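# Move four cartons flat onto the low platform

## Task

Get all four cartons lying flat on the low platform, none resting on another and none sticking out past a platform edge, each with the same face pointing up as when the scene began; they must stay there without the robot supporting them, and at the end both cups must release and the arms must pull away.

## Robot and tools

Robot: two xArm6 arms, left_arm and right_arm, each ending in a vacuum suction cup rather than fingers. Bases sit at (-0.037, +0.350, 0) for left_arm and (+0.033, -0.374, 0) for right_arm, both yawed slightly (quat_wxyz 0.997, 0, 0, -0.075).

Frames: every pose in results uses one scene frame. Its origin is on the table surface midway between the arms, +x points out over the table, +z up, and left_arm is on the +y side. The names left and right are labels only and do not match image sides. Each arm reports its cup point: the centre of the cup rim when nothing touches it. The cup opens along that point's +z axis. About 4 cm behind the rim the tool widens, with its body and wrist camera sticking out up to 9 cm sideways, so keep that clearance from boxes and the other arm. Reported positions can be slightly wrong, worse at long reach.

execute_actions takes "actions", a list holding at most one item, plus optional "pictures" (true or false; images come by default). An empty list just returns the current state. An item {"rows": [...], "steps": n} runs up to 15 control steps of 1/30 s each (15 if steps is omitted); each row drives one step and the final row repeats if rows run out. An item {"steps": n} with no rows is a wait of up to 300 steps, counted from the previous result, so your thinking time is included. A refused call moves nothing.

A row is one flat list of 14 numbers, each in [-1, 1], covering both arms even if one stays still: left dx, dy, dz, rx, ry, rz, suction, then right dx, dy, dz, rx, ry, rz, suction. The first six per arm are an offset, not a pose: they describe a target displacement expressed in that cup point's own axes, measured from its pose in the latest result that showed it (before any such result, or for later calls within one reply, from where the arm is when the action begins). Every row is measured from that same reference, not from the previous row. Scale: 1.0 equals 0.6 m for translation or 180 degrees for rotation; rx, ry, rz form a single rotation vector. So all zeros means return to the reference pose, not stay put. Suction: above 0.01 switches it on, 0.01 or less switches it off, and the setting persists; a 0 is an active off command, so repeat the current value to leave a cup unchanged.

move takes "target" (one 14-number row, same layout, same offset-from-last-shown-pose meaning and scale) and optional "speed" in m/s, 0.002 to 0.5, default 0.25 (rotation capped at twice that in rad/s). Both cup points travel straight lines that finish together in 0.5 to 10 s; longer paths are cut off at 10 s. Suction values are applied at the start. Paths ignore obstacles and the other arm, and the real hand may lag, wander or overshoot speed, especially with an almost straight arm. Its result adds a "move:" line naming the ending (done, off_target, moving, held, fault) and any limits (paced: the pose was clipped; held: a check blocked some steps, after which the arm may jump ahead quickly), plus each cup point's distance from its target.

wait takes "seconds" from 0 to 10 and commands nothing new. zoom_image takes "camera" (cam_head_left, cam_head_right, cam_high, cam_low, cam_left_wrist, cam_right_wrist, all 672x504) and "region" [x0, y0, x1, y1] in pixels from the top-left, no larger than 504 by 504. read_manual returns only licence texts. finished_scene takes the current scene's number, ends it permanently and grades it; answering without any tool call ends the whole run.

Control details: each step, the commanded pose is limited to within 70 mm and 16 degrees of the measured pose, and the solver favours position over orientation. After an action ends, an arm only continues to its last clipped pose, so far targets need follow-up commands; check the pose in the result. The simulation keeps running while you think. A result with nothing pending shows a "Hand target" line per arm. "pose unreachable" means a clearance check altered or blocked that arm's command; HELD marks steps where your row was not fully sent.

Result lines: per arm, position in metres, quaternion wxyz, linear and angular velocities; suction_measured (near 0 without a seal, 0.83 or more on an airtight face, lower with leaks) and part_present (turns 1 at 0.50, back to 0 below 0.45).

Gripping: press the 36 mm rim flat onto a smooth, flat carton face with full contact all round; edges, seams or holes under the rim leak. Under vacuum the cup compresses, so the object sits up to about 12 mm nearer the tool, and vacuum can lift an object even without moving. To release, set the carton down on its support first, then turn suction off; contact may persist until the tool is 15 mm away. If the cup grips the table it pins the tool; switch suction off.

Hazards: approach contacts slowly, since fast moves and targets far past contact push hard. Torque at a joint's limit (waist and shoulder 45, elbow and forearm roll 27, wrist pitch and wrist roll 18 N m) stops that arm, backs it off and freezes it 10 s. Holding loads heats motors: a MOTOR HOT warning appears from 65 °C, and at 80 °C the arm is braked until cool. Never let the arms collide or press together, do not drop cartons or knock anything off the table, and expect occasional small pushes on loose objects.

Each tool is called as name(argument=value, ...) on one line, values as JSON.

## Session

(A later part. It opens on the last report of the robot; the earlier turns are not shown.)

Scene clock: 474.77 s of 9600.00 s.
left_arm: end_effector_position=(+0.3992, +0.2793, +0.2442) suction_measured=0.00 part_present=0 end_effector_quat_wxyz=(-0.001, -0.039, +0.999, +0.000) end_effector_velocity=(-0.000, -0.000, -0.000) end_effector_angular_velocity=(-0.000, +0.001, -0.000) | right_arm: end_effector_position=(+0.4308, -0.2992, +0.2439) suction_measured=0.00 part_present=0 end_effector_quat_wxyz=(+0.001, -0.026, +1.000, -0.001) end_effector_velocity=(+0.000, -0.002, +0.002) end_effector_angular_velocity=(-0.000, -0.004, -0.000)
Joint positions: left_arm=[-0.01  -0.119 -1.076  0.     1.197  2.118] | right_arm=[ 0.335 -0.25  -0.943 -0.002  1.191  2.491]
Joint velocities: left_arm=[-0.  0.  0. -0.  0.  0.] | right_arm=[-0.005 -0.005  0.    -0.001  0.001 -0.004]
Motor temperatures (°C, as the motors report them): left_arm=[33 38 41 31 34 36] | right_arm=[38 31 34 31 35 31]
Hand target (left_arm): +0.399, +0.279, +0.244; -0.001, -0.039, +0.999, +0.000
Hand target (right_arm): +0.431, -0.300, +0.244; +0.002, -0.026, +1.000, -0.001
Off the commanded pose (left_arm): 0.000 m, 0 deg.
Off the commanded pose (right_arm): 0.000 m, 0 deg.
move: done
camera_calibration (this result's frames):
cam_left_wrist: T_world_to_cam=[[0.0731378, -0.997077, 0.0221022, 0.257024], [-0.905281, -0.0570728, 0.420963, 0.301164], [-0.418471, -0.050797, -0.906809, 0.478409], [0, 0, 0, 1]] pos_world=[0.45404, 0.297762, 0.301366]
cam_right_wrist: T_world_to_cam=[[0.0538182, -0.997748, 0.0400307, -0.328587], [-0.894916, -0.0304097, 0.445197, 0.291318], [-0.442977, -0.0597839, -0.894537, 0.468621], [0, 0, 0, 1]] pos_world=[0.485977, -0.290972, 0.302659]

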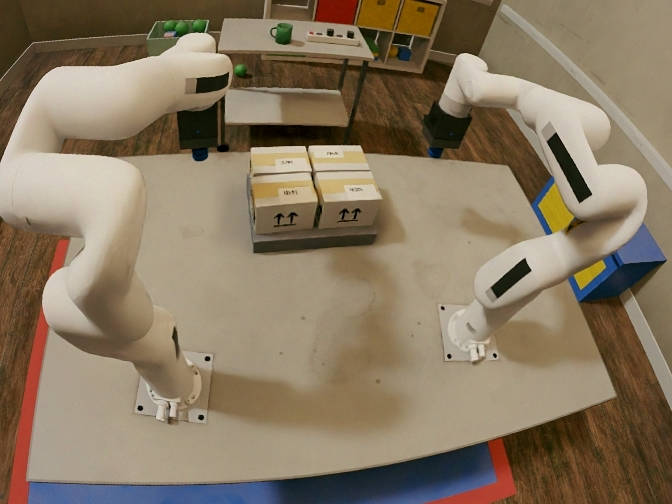

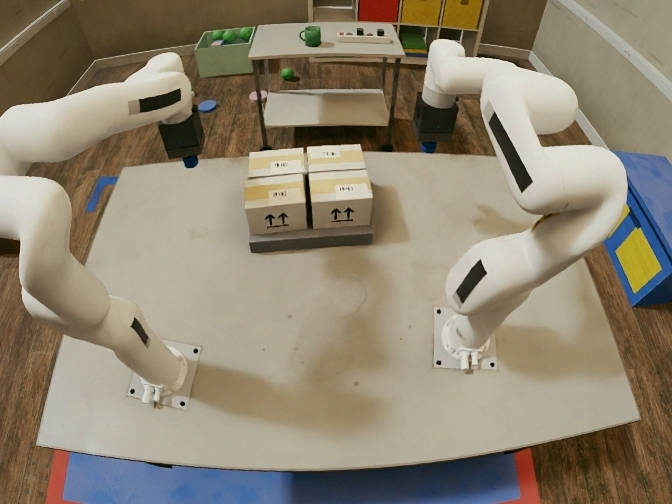

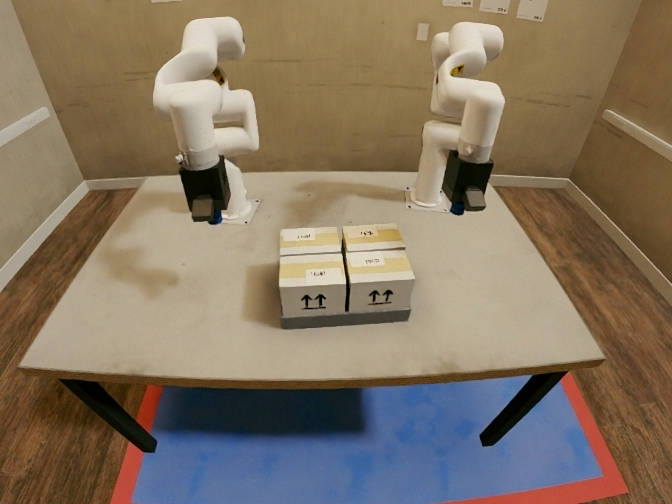

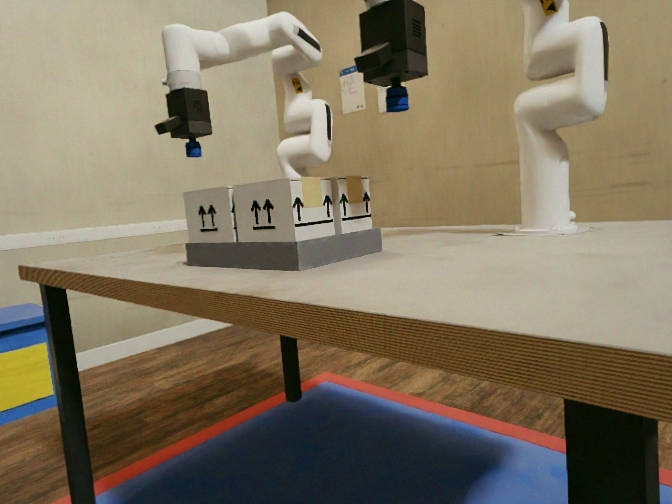

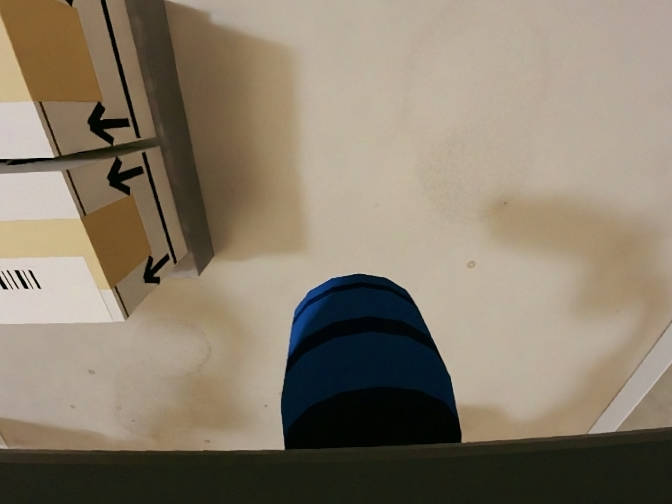

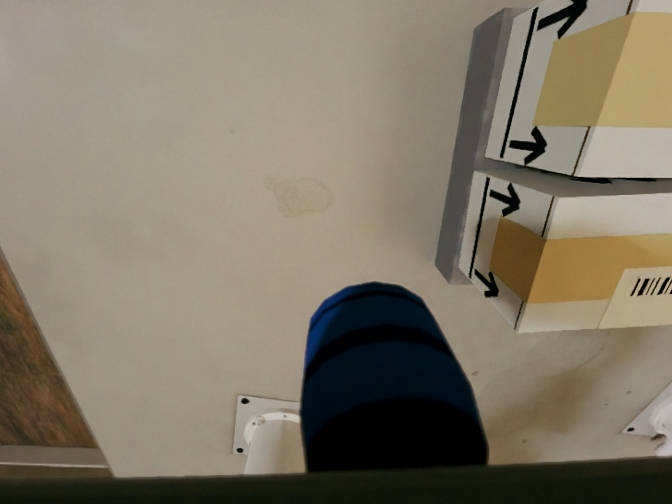

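All four are on the platform. I'll check the tight edges closely before finishing.

zoom_image(camera="cam_left_wrist", region=[80, 0, 240, 290])

zoom_image(camera="cam_right_wrist", region=[430, 130, 520, 290])

zoom_image(camera="cam_high", region=[270, 215, 420, 340])

Region (80, 0, 240, 290) of cam_left_wrist's 672x504 image, scaled by 1.738, with more detail than that image has; it fills the left 278 columns of this view, and the rest is white.

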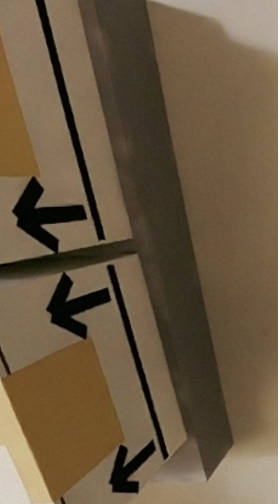

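Region (430, 130, 520, 290) of cam_right_wrist's 672x504 image, scaled by 3.150, with more detail than that image has; it fills the left 284 columns of this view, and the rest is white.

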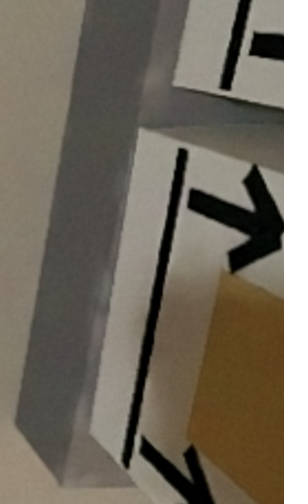

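Region (270, 215, 420, 340) of cam_high's 672x504 image, scaled by 3.360, with more detail than that image has.

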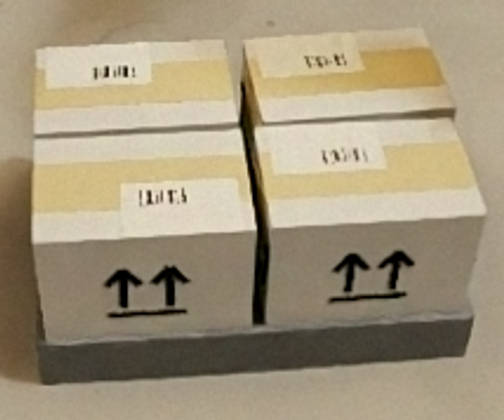

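zoom_image(camera="cam_right_wrist", region=[458, 150, 498, 200])

zoom_image(camera="cam_low", region=[280, 210, 400, 270])

Region (458, 150, 498, 200) of cam_right_wrist's 672x504 image, scaled by 10.080, with more detail than that image has; it fills the left 403 columns of this view, and the rest is white.

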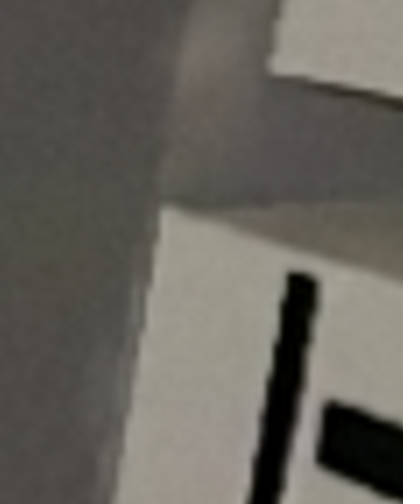

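Region (280, 210, 400, 270) of cam_low's 672x504 image, scaled by 4.200, with more detail than that image has.

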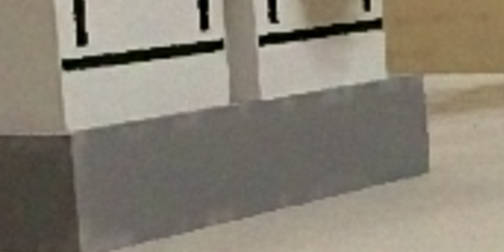

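move(target=[0.04843, -0.33107, 0.11533, 0, 0, 0, 0, 0, 0, 0, 0, 0, 0, 0], speed=0.25)

move(target=[0, 0, 0.0535, 0, 0, 0, 1, 0, 0, 0, 0, 0, 0, 0], speed=0.05)

Scene clock: 543.80 s of 9600.00 s.
left_arm: end_effector_position=(+0.3866, +0.0795, +0.1756) suction_measured=0.00 part_present=0 end_effector_quat_wxyz=(-0.000, -0.039, +0.999, +0.001) end_effector_velocity=(-0.001, -0.001, -0.003) end_effector_angular_velocity=(+0.004, +0.005, -0.003) | right_arm: end_effector_position=(+0.4308, -0.2992, +0.2439) suction_measured=0.00 part_present=0 end_effector_quat_wxyz=(+0.001, -0.026, +1.000, -0.001) end_effector_velocity=(-0.000, +0.001, -0.000) end_effector_angular_velocity=(-0.000, +0.001, +0.002)
Joint positions: left_arm=[-0.418  0.139 -1.176  0.001  1.038  1.71 ] | right_arm=[ 0.335 -0.25  -0.943 -0.002  1.191  2.491]
Joint velocities: left_arm=[-0.004  0.006 -0.002  0.     0.001 -0.001] | right_arm=[0.002 0.001 0.    0.    0.001 0.   ]
Motor temperatures (°C, as the motors report them): left_arm=[33 38 41 31 34 36] | right_arm=[38 30 35 31 35 31]
Hand target (left_arm): +0.386, +0.079, +0.175; -0.000, -0.038, +0.999, +0.001
Hand target (right_arm): +0.431, -0.299, +0.244; +0.001, -0.026, +1.000, -0.001
Off the commanded pose (left_arm): 0.001 m, 0 deg.
Off the commanded pose (right_arm): 0.000 m, 0 deg.
After step 90, 64.67 s passed at rest.
move: done
camera_calibration (this result's frames):
cam_left_wrist: T_world_to_cam=[[0.0734692, -0.997064, 0.0215977, 0.0601753], [-0.905892, -0.0576629, 0.419564, 0.307729], [-0.417087, -0.0503902, -0.907469, 0.400259], [0, 0, 0, 1]] pos_world=[0.441291, 0.0979122, 0.232811]
cam_right_wrist: T_world_to_cam=[[0.0538171, -0.997748, 0.0400304, -0.328587], [-0.894917, -0.030409, 0.445195, 0.291319], [-0.442975, -0.059783, -0.894539, 0.468622], [0, 0, 0, 1]] pos_world=[0.485978, -0.290972, 0.30266]

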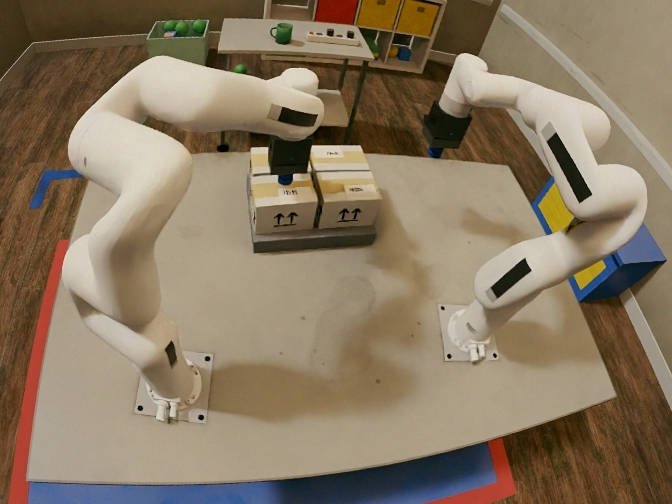

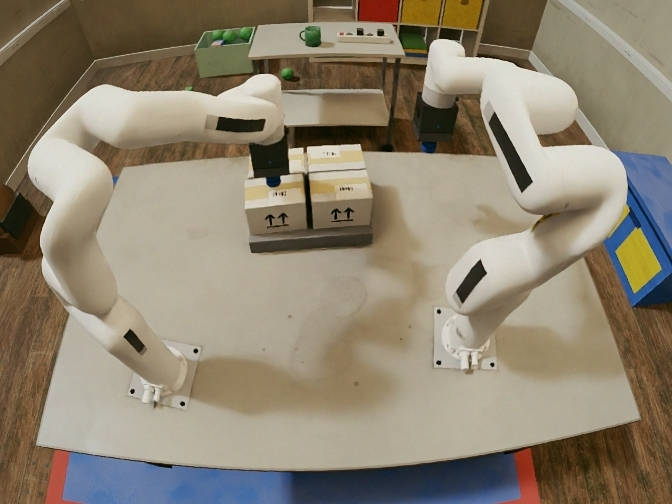

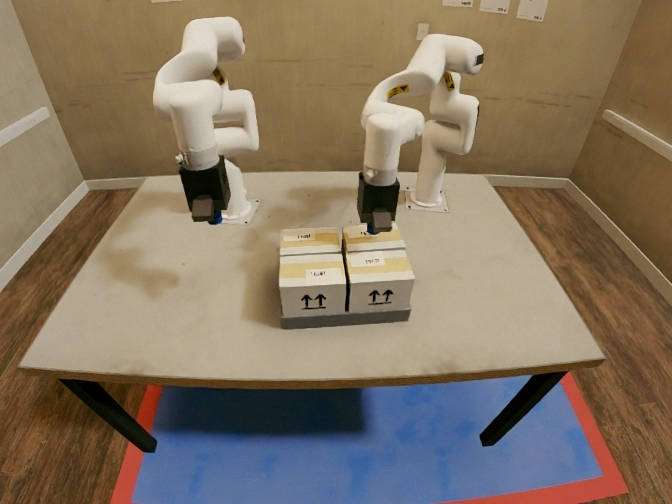

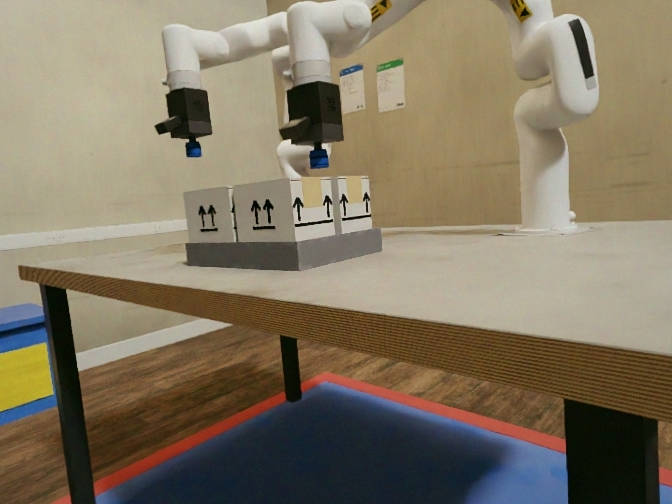

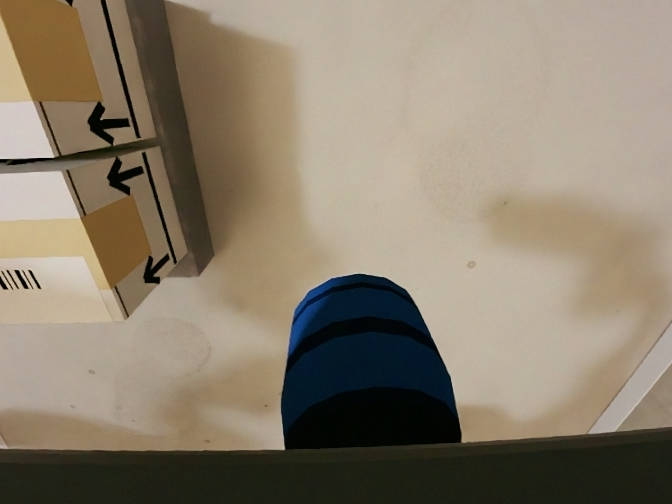

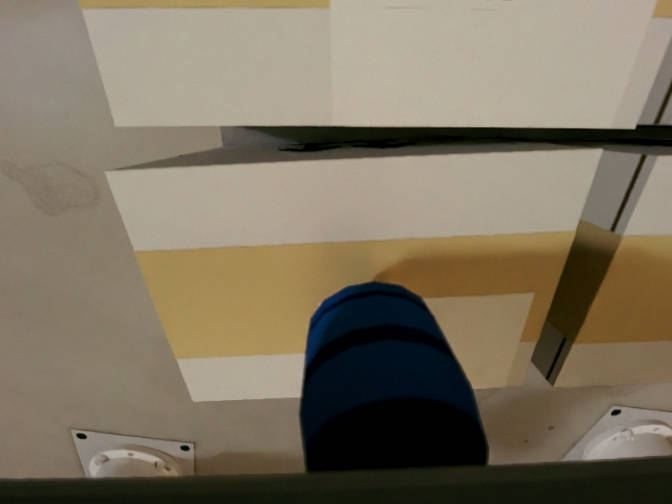

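Scene clock: 544.73 s of 9600.00 s.
left_arm: end_effector_position=(+0.3865, +0.0795, +0.1434) suction_measured=1.00 part_present=1 end_effector_quat_wxyz=(-0.000, -0.039, +0.999, +0.001) end_effector_velocity=(+0.005, -0.003, +0.006) end_effector_angular_velocity=(-0.011, -0.016, -0.001) | right_arm: end_effector_position=(+0.4308, -0.2992, +0.2439) suction_measured=0.00 part_present=0 end_effector_quat_wxyz=(+0.001, -0.026, +1.000, -0.001) end_effector_velocity=(+0.001, -0.001, +0.000) end_effector_angular_velocity=(-0.000, -0.002, -0.001)
Joint positions: left_arm=[-0.418  0.178 -1.128  0.001  0.952  1.71 ] | right_arm=[ 0.335 -0.25  -0.943 -0.002  1.191  2.491]
Joint velocities: left_arm=[ 0.    -0.005 -0.007 -0.    -0.008  0.001] | right_arm=[-0.001 -0.    -0.    -0.001 -0.001 -0.   ]
Motor temperatures (°C, as the motors report them): left_arm=[33 38 41 31 34 36] | right_arm=[38 30 35 31 35 31]
Hand target (left_arm): +0.387, +0.079, +0.143; -0.000, -0.039, +0.999, +0.001
Hand target (right_arm): +0.431, -0.299, +0.244; +0.001, -0.026, +1.000, -0.001
Off the commanded pose (left_arm): 0.000 m, 0 deg.
Off the commanded pose (right_arm): 0.000 m, 0 deg.
move: done
camera_calibration (this result's frames):
cam_left_wrist: T_world_to_cam=[[0.0733844, -0.997075, 0.0213632, 0.0609558], [-0.905714, -0.0576625, 0.419949, 0.321015], [-0.417489, -0.0501667, -0.907296, 0.371172], [0, 0, 0, 1]] pos_world=[0.441235, 0.0979085, 0.200651]
cam_right_wrist: T_world_to_cam=[[0.0538172, -0.997748, 0.0400303, -0.328586], [-0.894917, -0.0304092, 0.445194, 0.291319], [-0.442975, -0.0597829, -0.894539, 0.468622], [0, 0, 0, 1]] pos_world=[0.485978, -0.290972, 0.30266]

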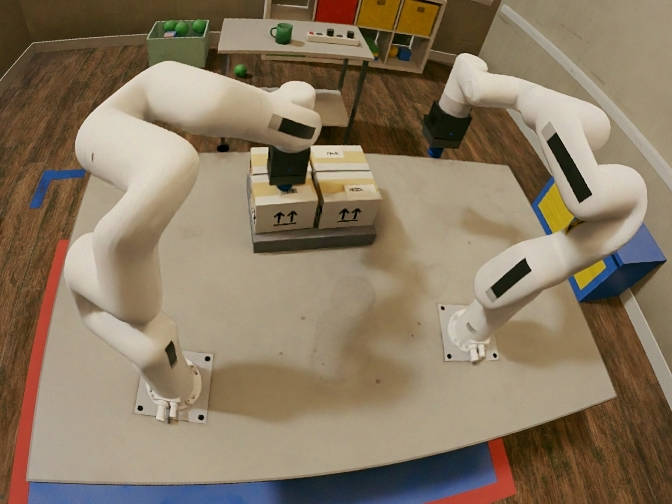

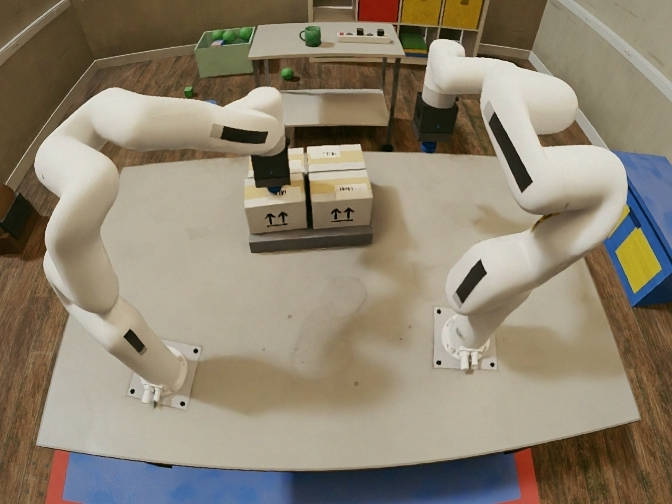

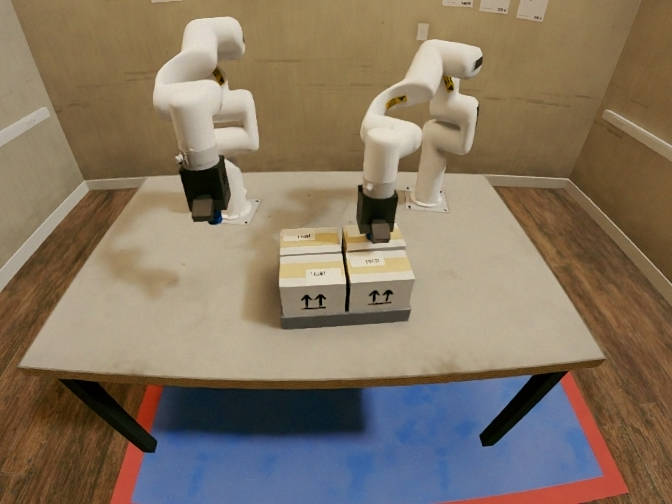

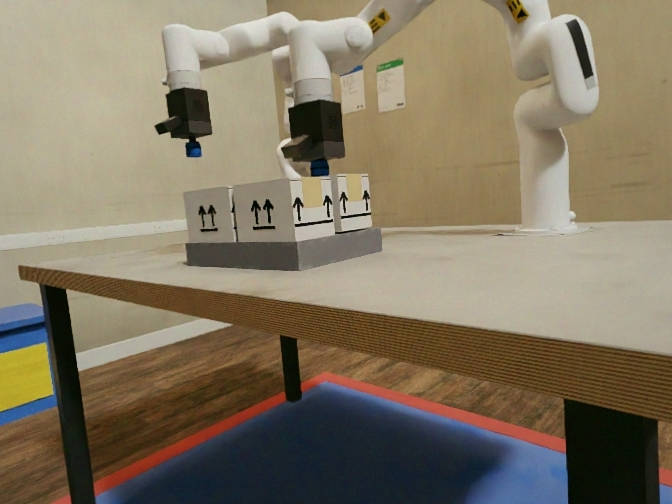

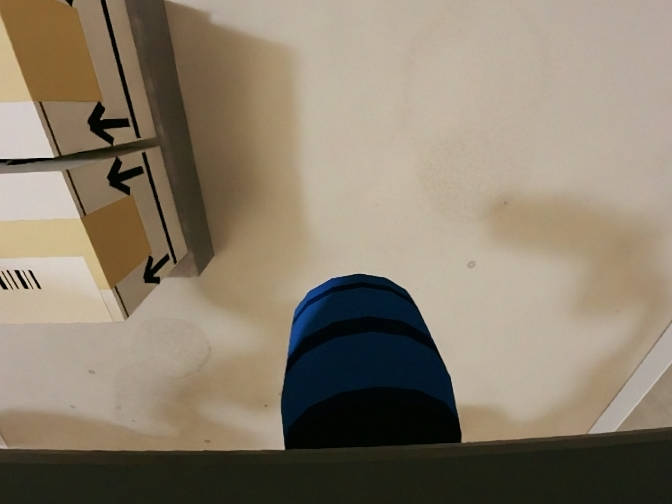

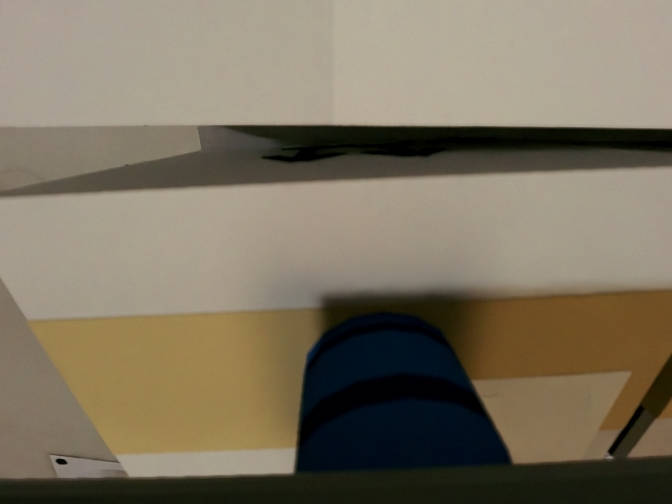

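move(target=[0.00333, -0.01, -0.00333, 0, 0, 0.015, 1, 0, 0, 0, 0, 0, 0, 0], speed=0.04)

move(target=[0, 0, 0.0115, 0, 0, 0, 1, 0, 0, 0, 0, 0, 0, 0], speed=0.02)

Scene clock: 561.17 s of 9600.00 s.
left_arm: end_effector_position=(+0.3850, +0.0734, +0.1454) suction_measured=1.00 part_present=1 end_effector_quat_wxyz=(-0.000, -0.015, +1.000, +0.001) end_effector_velocity=(-0.001, -0.000, -0.000) end_effector_angular_velocity=(+0.001, +0.002, -0.005) | right_arm: end_effector_position=(+0.4308, -0.2992, +0.2439) suction_measured=0.00 part_present=0 end_effector_quat_wxyz=(+0.001, -0.026, +1.000, -0.001) end_effector_velocity=(+0.000, +0.000, -0.000) end_effector_angular_velocity=(+0.001, -0.001, +0.001)
Joint positions: left_arm=[-0.43   0.182 -1.14   0.001  0.959  1.744] | right_arm=[ 0.335 -0.25  -0.943 -0.002  1.191  2.491]
Joint velocities: left_arm=[-0.001  0.001 -0.001 -0.001  0.002  0.004] | right_arm=[ 0.001  0.001 -0.     0.001 -0.001 -0.001]
Motor temperatures (°C, as the motors report them): left_arm=[33 38 42 31 34 36] | right_arm=[38 30 35 31 35 31]
Hand target (left_arm): +0.385, +0.073, +0.145; -0.000, -0.015, +1.000, +0.001
Hand target (right_arm): +0.431, -0.299, +0.244; +0.001, -0.026, +1.000, -0.001
Off the commanded pose (left_arm): 0.000 m, 0 deg.
Off the commanded pose (right_arm): 0.000 m, 0 deg.
After step 90, 12.60 s passed at rest.
move: done
camera_calibration (this result's frames):
cam_left_wrist: T_world_to_cam=[[0.0268688, -0.99941, 0.0213898, 0.0730339], [-0.907426, -0.0154083, 0.41993, 0.316046], [-0.419353, -0.0306927, -0.907304, 0.371346], [0, 0, 0, 1]] pos_world=[0.44055, 0.0892581, 0.202644]
cam_right_wrist: T_world_to_cam=[[0.0538171, -0.997748, 0.0400303, -0.328587], [-0.894917, -0.0304091, 0.445194, 0.291319], [-0.442975, -0.0597829, -0.894539, 0.468622], [0, 0, 0, 1]] pos_world=[0.485978, -0.290972, 0.30266]

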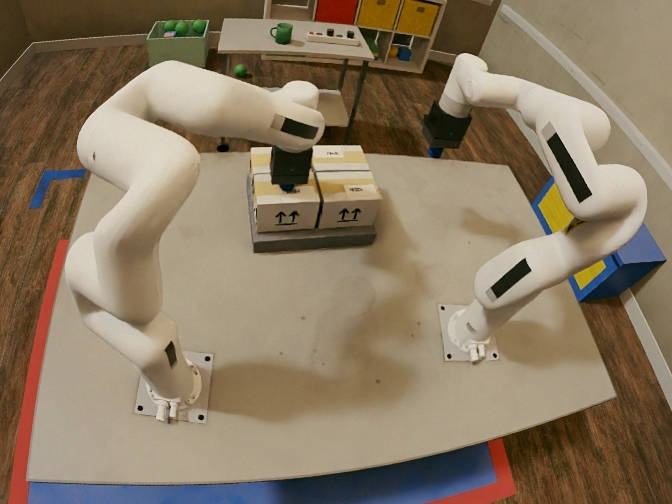

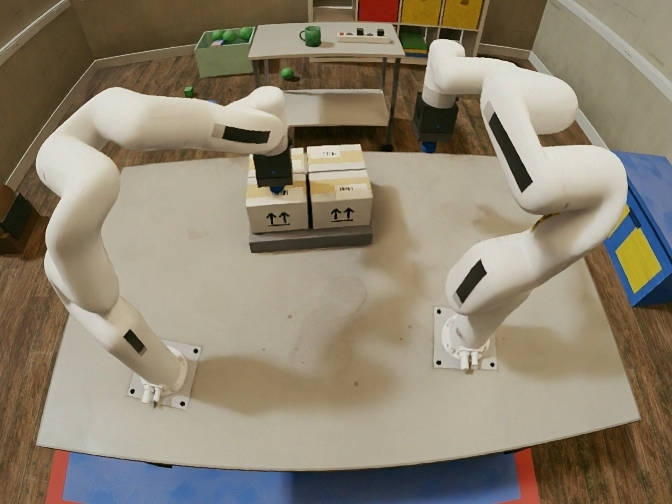

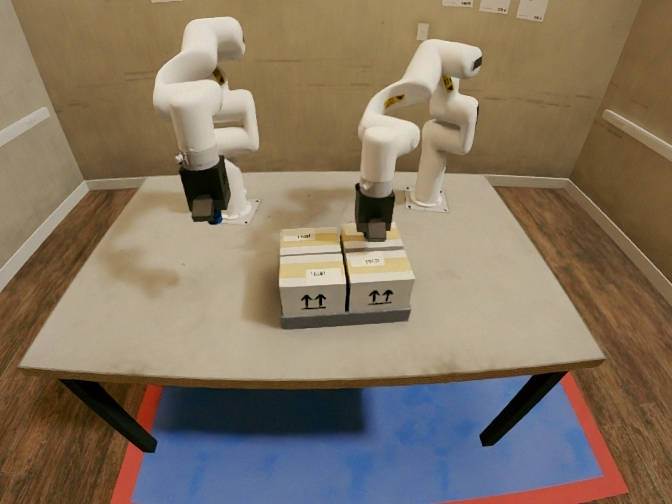

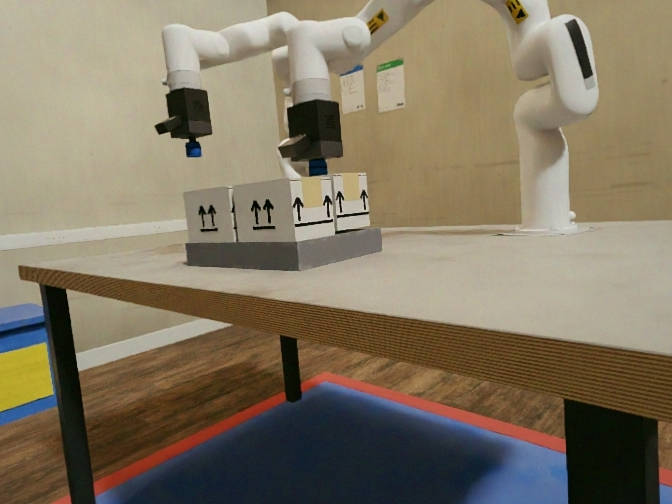

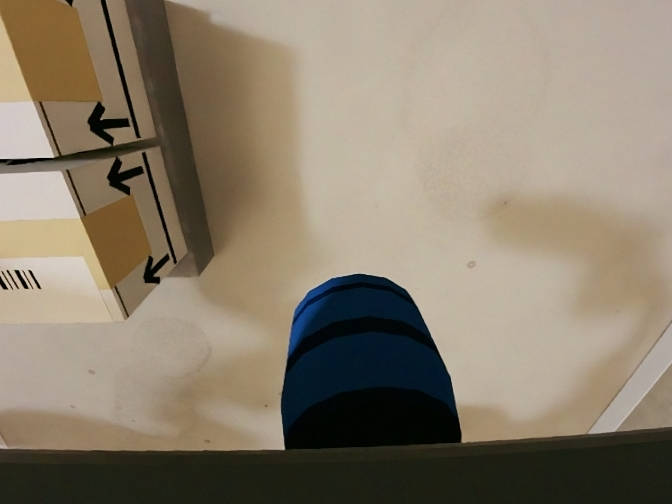

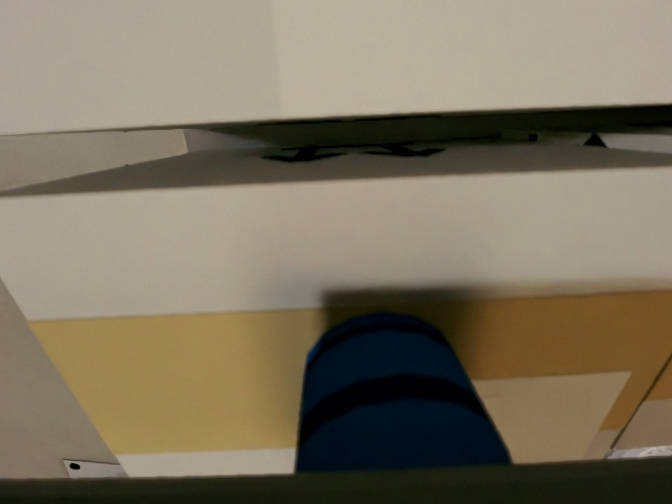

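Scene clock: 561.87 s of 9600.00 s.
left_arm: end_effector_position=(+0.3854, +0.0731, +0.1394) suction_measured=1.00 part_present=1 end_effector_quat_wxyz=(+0.000, -0.015, +1.000, +0.000) end_effector_velocity=(-0.000, +0.000, -0.001) end_effector_angular_velocity=(+0.000, +0.000, -0.000) | right_arm: end_effector_position=(+0.4308, -0.2992, +0.2439) suction_measured=0.00 part_present=0 end_effector_quat_wxyz=(+0.001, -0.026, +1.000, -0.001) end_effector_velocity=(-0.000, +0.000, -0.000) end_effector_angular_velocity=(-0.001, +0.001, +0.001)
Joint positions: left_arm=[-0.43   0.19  -1.132  0.001  0.941  1.744] | right_arm=[ 0.335 -0.25  -0.943 -0.002  1.191  2.491]
Joint velocities: left_arm=[-0.     0.001  0.001  0.    -0.002  0.   ] | right_arm=[ 0.001  0.001  0.    -0.001  0.001 -0.   ]
Motor temperatures (°C, as the motors report them): left_arm=[33 38 42 31 34 36] | right_arm=[38 30 35 31 35 31]
Hand target (left_arm): +0.385, +0.073, +0.139; -0.000, -0.015, +1.000, +0.001
Hand target (right_arm): +0.431, -0.299, +0.244; +0.001, -0.026, +1.000, -0.001
Off the commanded pose (left_arm): 0.001 m, 0 deg.
Off the commanded pose (right_arm): 0.000 m, 0 deg.
move: done
camera_calibration (this result's frames):
cam_left_wrist: T_world_to_cam=[[0.0268243, -0.99939, 0.0223511, 0.0727781], [-0.908008, -0.0150078, 0.418683, 0.319299], [-0.418093, -0.0315258, -0.907857, 0.365671], [0, 0, 0, 1]] pos_world=[0.440858, 0.0890538, 0.196665]
cam_right_wrist: T_world_to_cam=[[0.0538169, -0.997748, 0.0400303, -0.328586], [-0.894917, -0.0304089, 0.445195, 0.291319], [-0.442975, -0.0597828, -0.894539, 0.468622], [0, 0, 0, 1]] pos_world=[0.485978, -0.290972, 0.30266]

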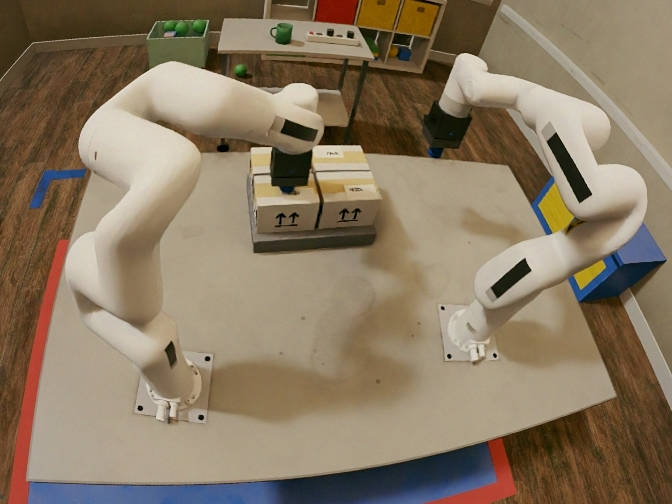

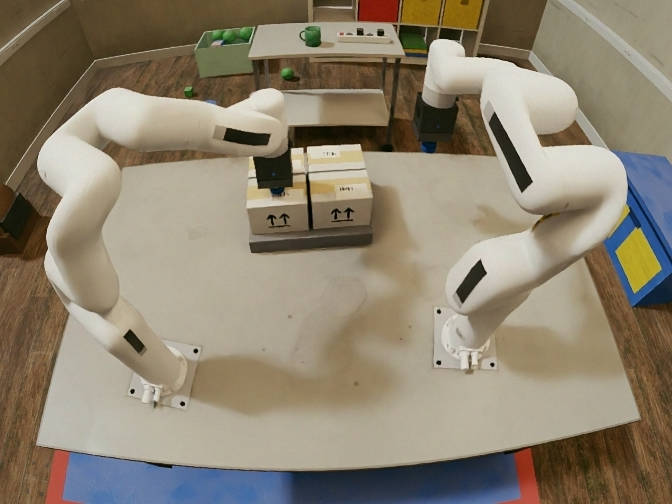

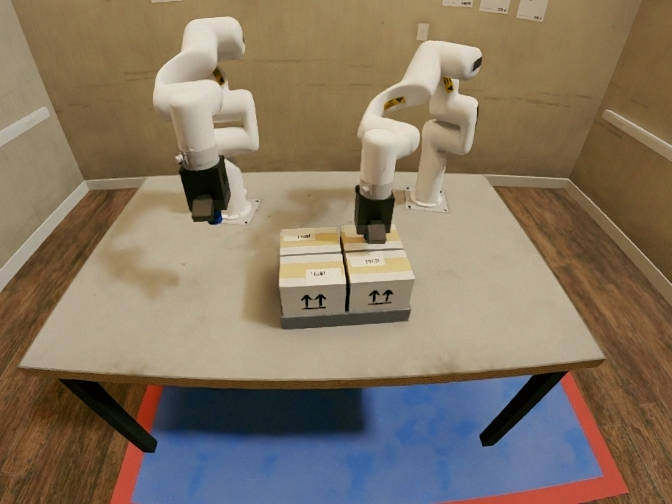

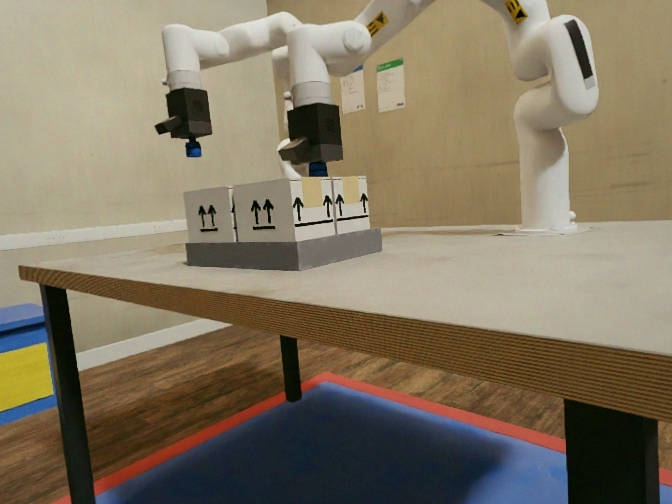

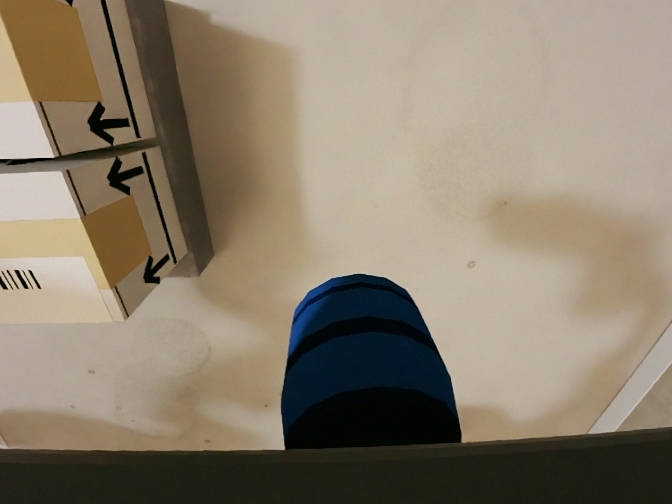

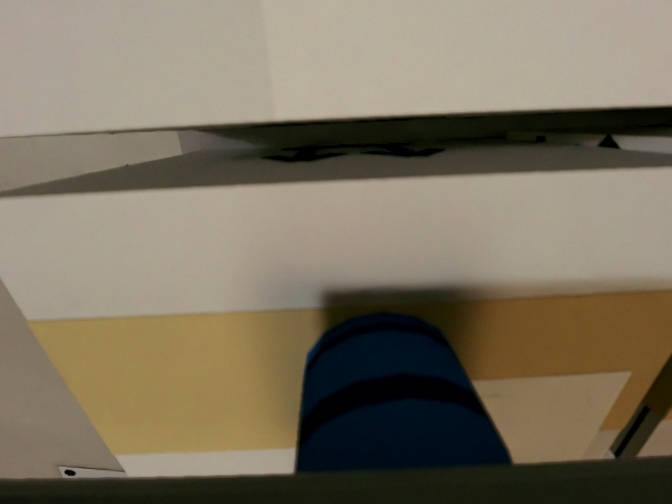

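It's resting on the platform. Release and move clear.

execute_actions(actions=[{"rows": [[0,0,0,0,0,0,0, 0,0,0,0,0,0,0]], "steps": 7}], pictures=false)

execute_actions(actions=[{"rows": [[0,0,-0.008,0,0,0,0, 0,0,0,0,0,0,0],[0,0,-0.016,0,0,0,0, 0,0,0,0,0,0,0],[0,0,-0.024,0,0,0,0, 0,0,0,0,0,0,0],[0,0,-0.032,0,0,0,0, 0,0,0,0,0,0,0],[0,0,-0.04,0,0,0,0, 0,0,0,0,0,0,0],[0,0,-0.047,0,0,0,0, 0,0,0,0,0,0,0],[0,0,-0.052,0,0,0,0, 0,0,0,0,0,0,0],[0,0,-0.055,0,0,0,0, 0,0,0,0,0,0,0]], "steps": 14}], pictures=false)

move(target=[-0.035, 0.345, -0.12, 0, 0, 0, 0, 0, 0, 0, 0, 0, 0, 0], speed=0.25)

Scene clock: 573.90 s of 9600.00 s.
left_arm: end_effector_position=(+0.3859, +0.0728, +0.1401) suction_measured=0.00 part_present=0 end_effector_quat_wxyz=(+0.001, -0.015, +1.000, -0.000) end_effector_velocity=(-0.003, +0.003, -0.006) end_effector_angular_velocity=(+0.009, +0.011, +0.000) | right_arm: end_effector_position=(+0.4308, -0.2992, +0.2439) suction_measured=0.00 part_present=0 end_effector_quat_wxyz=(+0.001, -0.026, +1.000, -0.001) end_effector_velocity=(-0.000, -0.000, +0.000) end_effector_angular_velocity=(-0.000, +0.000, -0.001)
Joint positions: left_arm=[-0.43   0.19  -1.133  0.001  0.941  1.744] | right_arm=[ 0.335 -0.25  -0.943 -0.002  1.191  2.491]
Joint velocities: left_arm=[ 0.     0.004  0.009  0.001  0.001 -0.001] | right_arm=[-0.001 -0.001  0.    -0.     0.001  0.   ]
Motor temperatures (°C, as the motors report them): left_arm=[33 38 41 31 34 36] | right_arm=[38 30 36 31 35 31]
Hand target (left_arm): +0.385, +0.073, +0.139; +0.000, -0.015, +1.000, +0.000
Hand target (right_arm): +0.431, -0.299, +0.244; +0.001, -0.026, +1.000, -0.001
Off the commanded pose (left_arm): 0.001 m, 0 deg.
Off the commanded pose (right_arm): 0.000 m, 0 deg.
Steps of this call (steps 1 to 90: nothing new was sent; then 8.80 s passed at rest; steps 91 to 97: all 7 steps of this action). Readings (end_effector_position | what the end effector reports):
91: left_arm (+0.3851, +0.0733, +0.1387) | right_arm (+0.4308, -0.2992, +0.2439) | left_arm suction_measured=0.78 part_present=1 | right_arm suction_measured=0.00 part_present=0
92: left_arm (+0.3851, +0.0733, +0.1389) | right_arm (+0.4308, -0.2992, +0.2439) | left_arm suction_measured=0.26 part_present=0 | right_arm suction_measured=0.00 part_present=0
94: left_arm (+0.3858, +0.0728, +0.1398) | right_arm (+0.4308, -0.2992, +0.2439) | left_arm suction_measured=0.00 part_present=0 | right_arm suction_measured=0.00 part_present=0
97: the state above

Scene clock: 574.37 s of 9600.00 s.
left_arm: end_effector_position=(+0.3854, +0.0732, +0.1716) suction_measured=0.00 part_present=0 end_effector_quat_wxyz=(+0.001, -0.015, +1.000, +0.000) end_effector_velocity=(-0.002, +0.001, +0.007) end_effector_angular_velocity=(+0.008, +0.012, -0.002) | right_arm: end_effector_position=(+0.4308, -0.2992, +0.2439) suction_measured=0.00 part_present=0 end_effector_quat_wxyz=(+0.001, -0.026, +1.000, -0.001) end_effector_velocity=(-0.000, -0.000, -0.000) end_effector_angular_velocity=(-0.001, +0.002, -0.000)
Joint positions: left_arm=[-0.43   0.15  -1.177  0.001  1.026  1.744] | right_arm=[ 0.335 -0.25  -0.943 -0.002  1.191  2.491]
Joint velocities: left_arm=[-0.    -0.005 -0.018 -0.     0.038  0.002] | right_arm=[ 0.     0.001  0.    -0.     0.001  0.   ]
Motor temperatures (°C, as the motors report them): left_arm=[33 38 41 31 34 36] | right_arm=[38 30 36 31 35 31]
Hand target (left_arm): +0.386, +0.073, +0.173; +0.001, -0.015, +1.000, -0.000
Hand target (right_arm): +0.431, -0.299, +0.244; +0.001, -0.026, +1.000, -0.001
Off the commanded pose (left_arm): 0.002 m, 0 deg.
Off the commanded pose (right_arm): 0.000 m, 0 deg.
Steps of this call (steps 1 to 14: all 14 steps of this action). Readings (end_effector_position | what the end effector reports):
1: left_arm (+0.3858, +0.0728, +0.1400) | right_arm (+0.4308, -0.2992, +0.2439) | left_arm suction_measured=0.00 part_present=0 | right_arm suction_measured=0.00 part_present=0
2: left_arm (+0.3856, +0.0730, +0.1403) | right_arm (+0.4308, -0.2992, +0.2439) | left_arm suction_measured=0.00 part_present=0 | right_arm suction_measured=0.00 part_present=0
4: left_arm (+0.3853, +0.0732, +0.1438) | right_arm (+0.4308, -0.2992, +0.2439) | left_arm suction_measured=0.00 part_present=0 | right_arm suction_measured=0.00 part_present=0
8: left_arm (+0.3838, +0.0742, +0.1569) | right_arm (+0.4308, -0.2992, +0.2439) | left_arm suction_measured=0.00 part_present=0 | right_arm suction_measured=0.00 part_present=0
14: the state above

Scene clock: 575.97 s of 9600.00 s.
left_arm: end_effector_position=(+0.3989, +0.2802, +0.2436) suction_measured=0.00 part_present=0 end_effector_quat_wxyz=(-0.000, -0.015, +1.000, -0.000) end_effector_velocity=(+0.001, +0.002, +0.003) end_effector_angular_velocity=(-0.001, -0.004, +0.000) | right_arm: end_effector_position=(+0.4308, -0.2992, +0.2439) suction_measured=0.00 part_present=0 end_effector_quat_wxyz=(+0.001, -0.026, +1.000, -0.001) end_effector_velocity=(+0.000, +0.000, +0.001) end_effector_angular_velocity=(+0.000, -0.003, -0.000)
Joint positions: left_arm=[-0.007 -0.122 -1.071 -0.001  1.193  2.168] | right_arm=[ 0.335 -0.25  -0.943 -0.002  1.191  2.491]
Joint velocities: left_arm=[ 0.005 -0.003 -0.004 -0.001  0.003  0.005] | right_arm=[ 0.    -0.002 -0.    -0.    -0.001  0.   ]
Motor temperatures (°C, as the motors report them): left_arm=[33 38 41 31 34 36] | right_arm=[38 30 36 31 35 31]
Hand target (left_arm): +0.399, +0.281, +0.244; +0.000, -0.016, +1.000, -0.000
Hand target (right_arm): +0.431, -0.299, +0.244; +0.001, -0.026, +1.000, -0.001
Off the commanded pose (left_arm): 0.002 m, 0 deg.
Off the commanded pose (right_arm): 0.000 m, 0 deg.
move: done
camera_calibration (this result's frames):
cam_left_wrist: T_world_to_cam=[[0.026548, -0.999368, 0.0236389, 0.276774], [-0.907609, -0.0141858, 0.419576, 0.290445], [-0.418976, -0.0325938, -0.907412, 0.473008], [0, 0, 0, 1]] pos_world=[0.454442, 0.296136, 0.300807]
cam_right_wrist: T_world_to_cam=[[0.0538169, -0.997748, 0.0400304, -0.328586], [-0.894917, -0.0304088, 0.445194, 0.291319], [-0.442975, -0.0597829, -0.894539, 0.468622], [0, 0, 0, 1]] pos_world=[0.485978, -0.290972, 0.30266]

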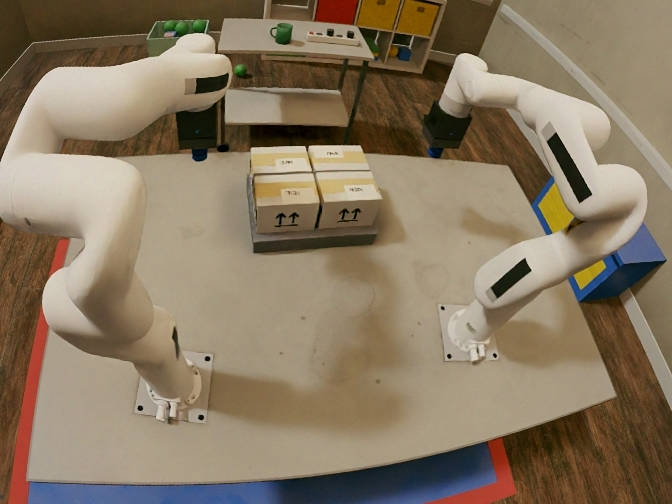

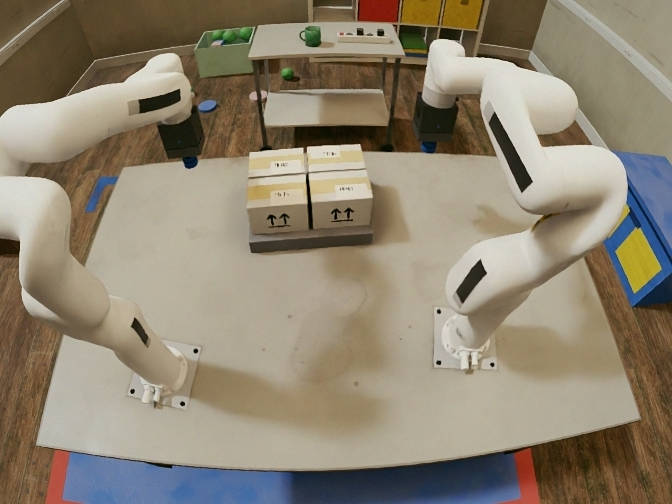

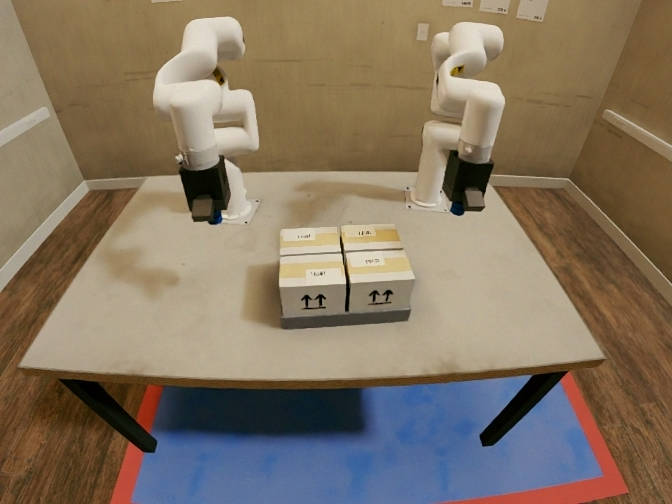

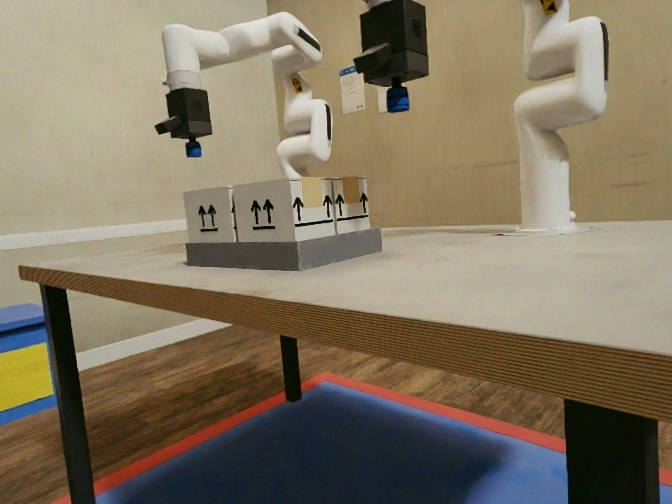

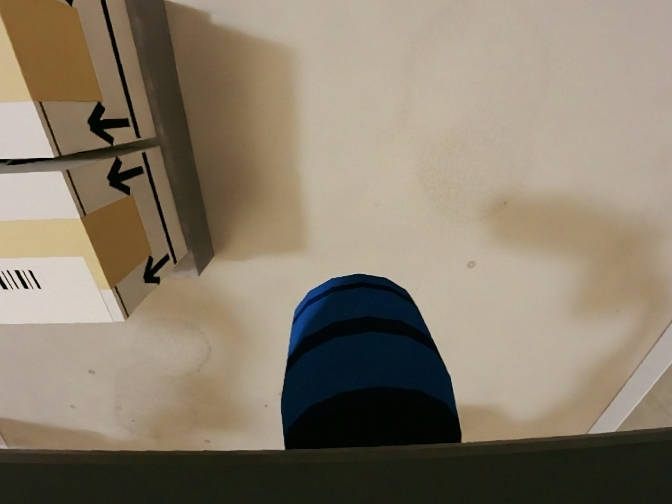

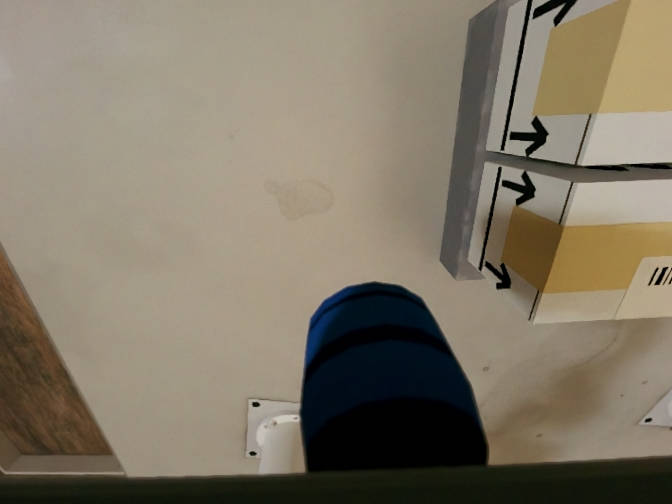

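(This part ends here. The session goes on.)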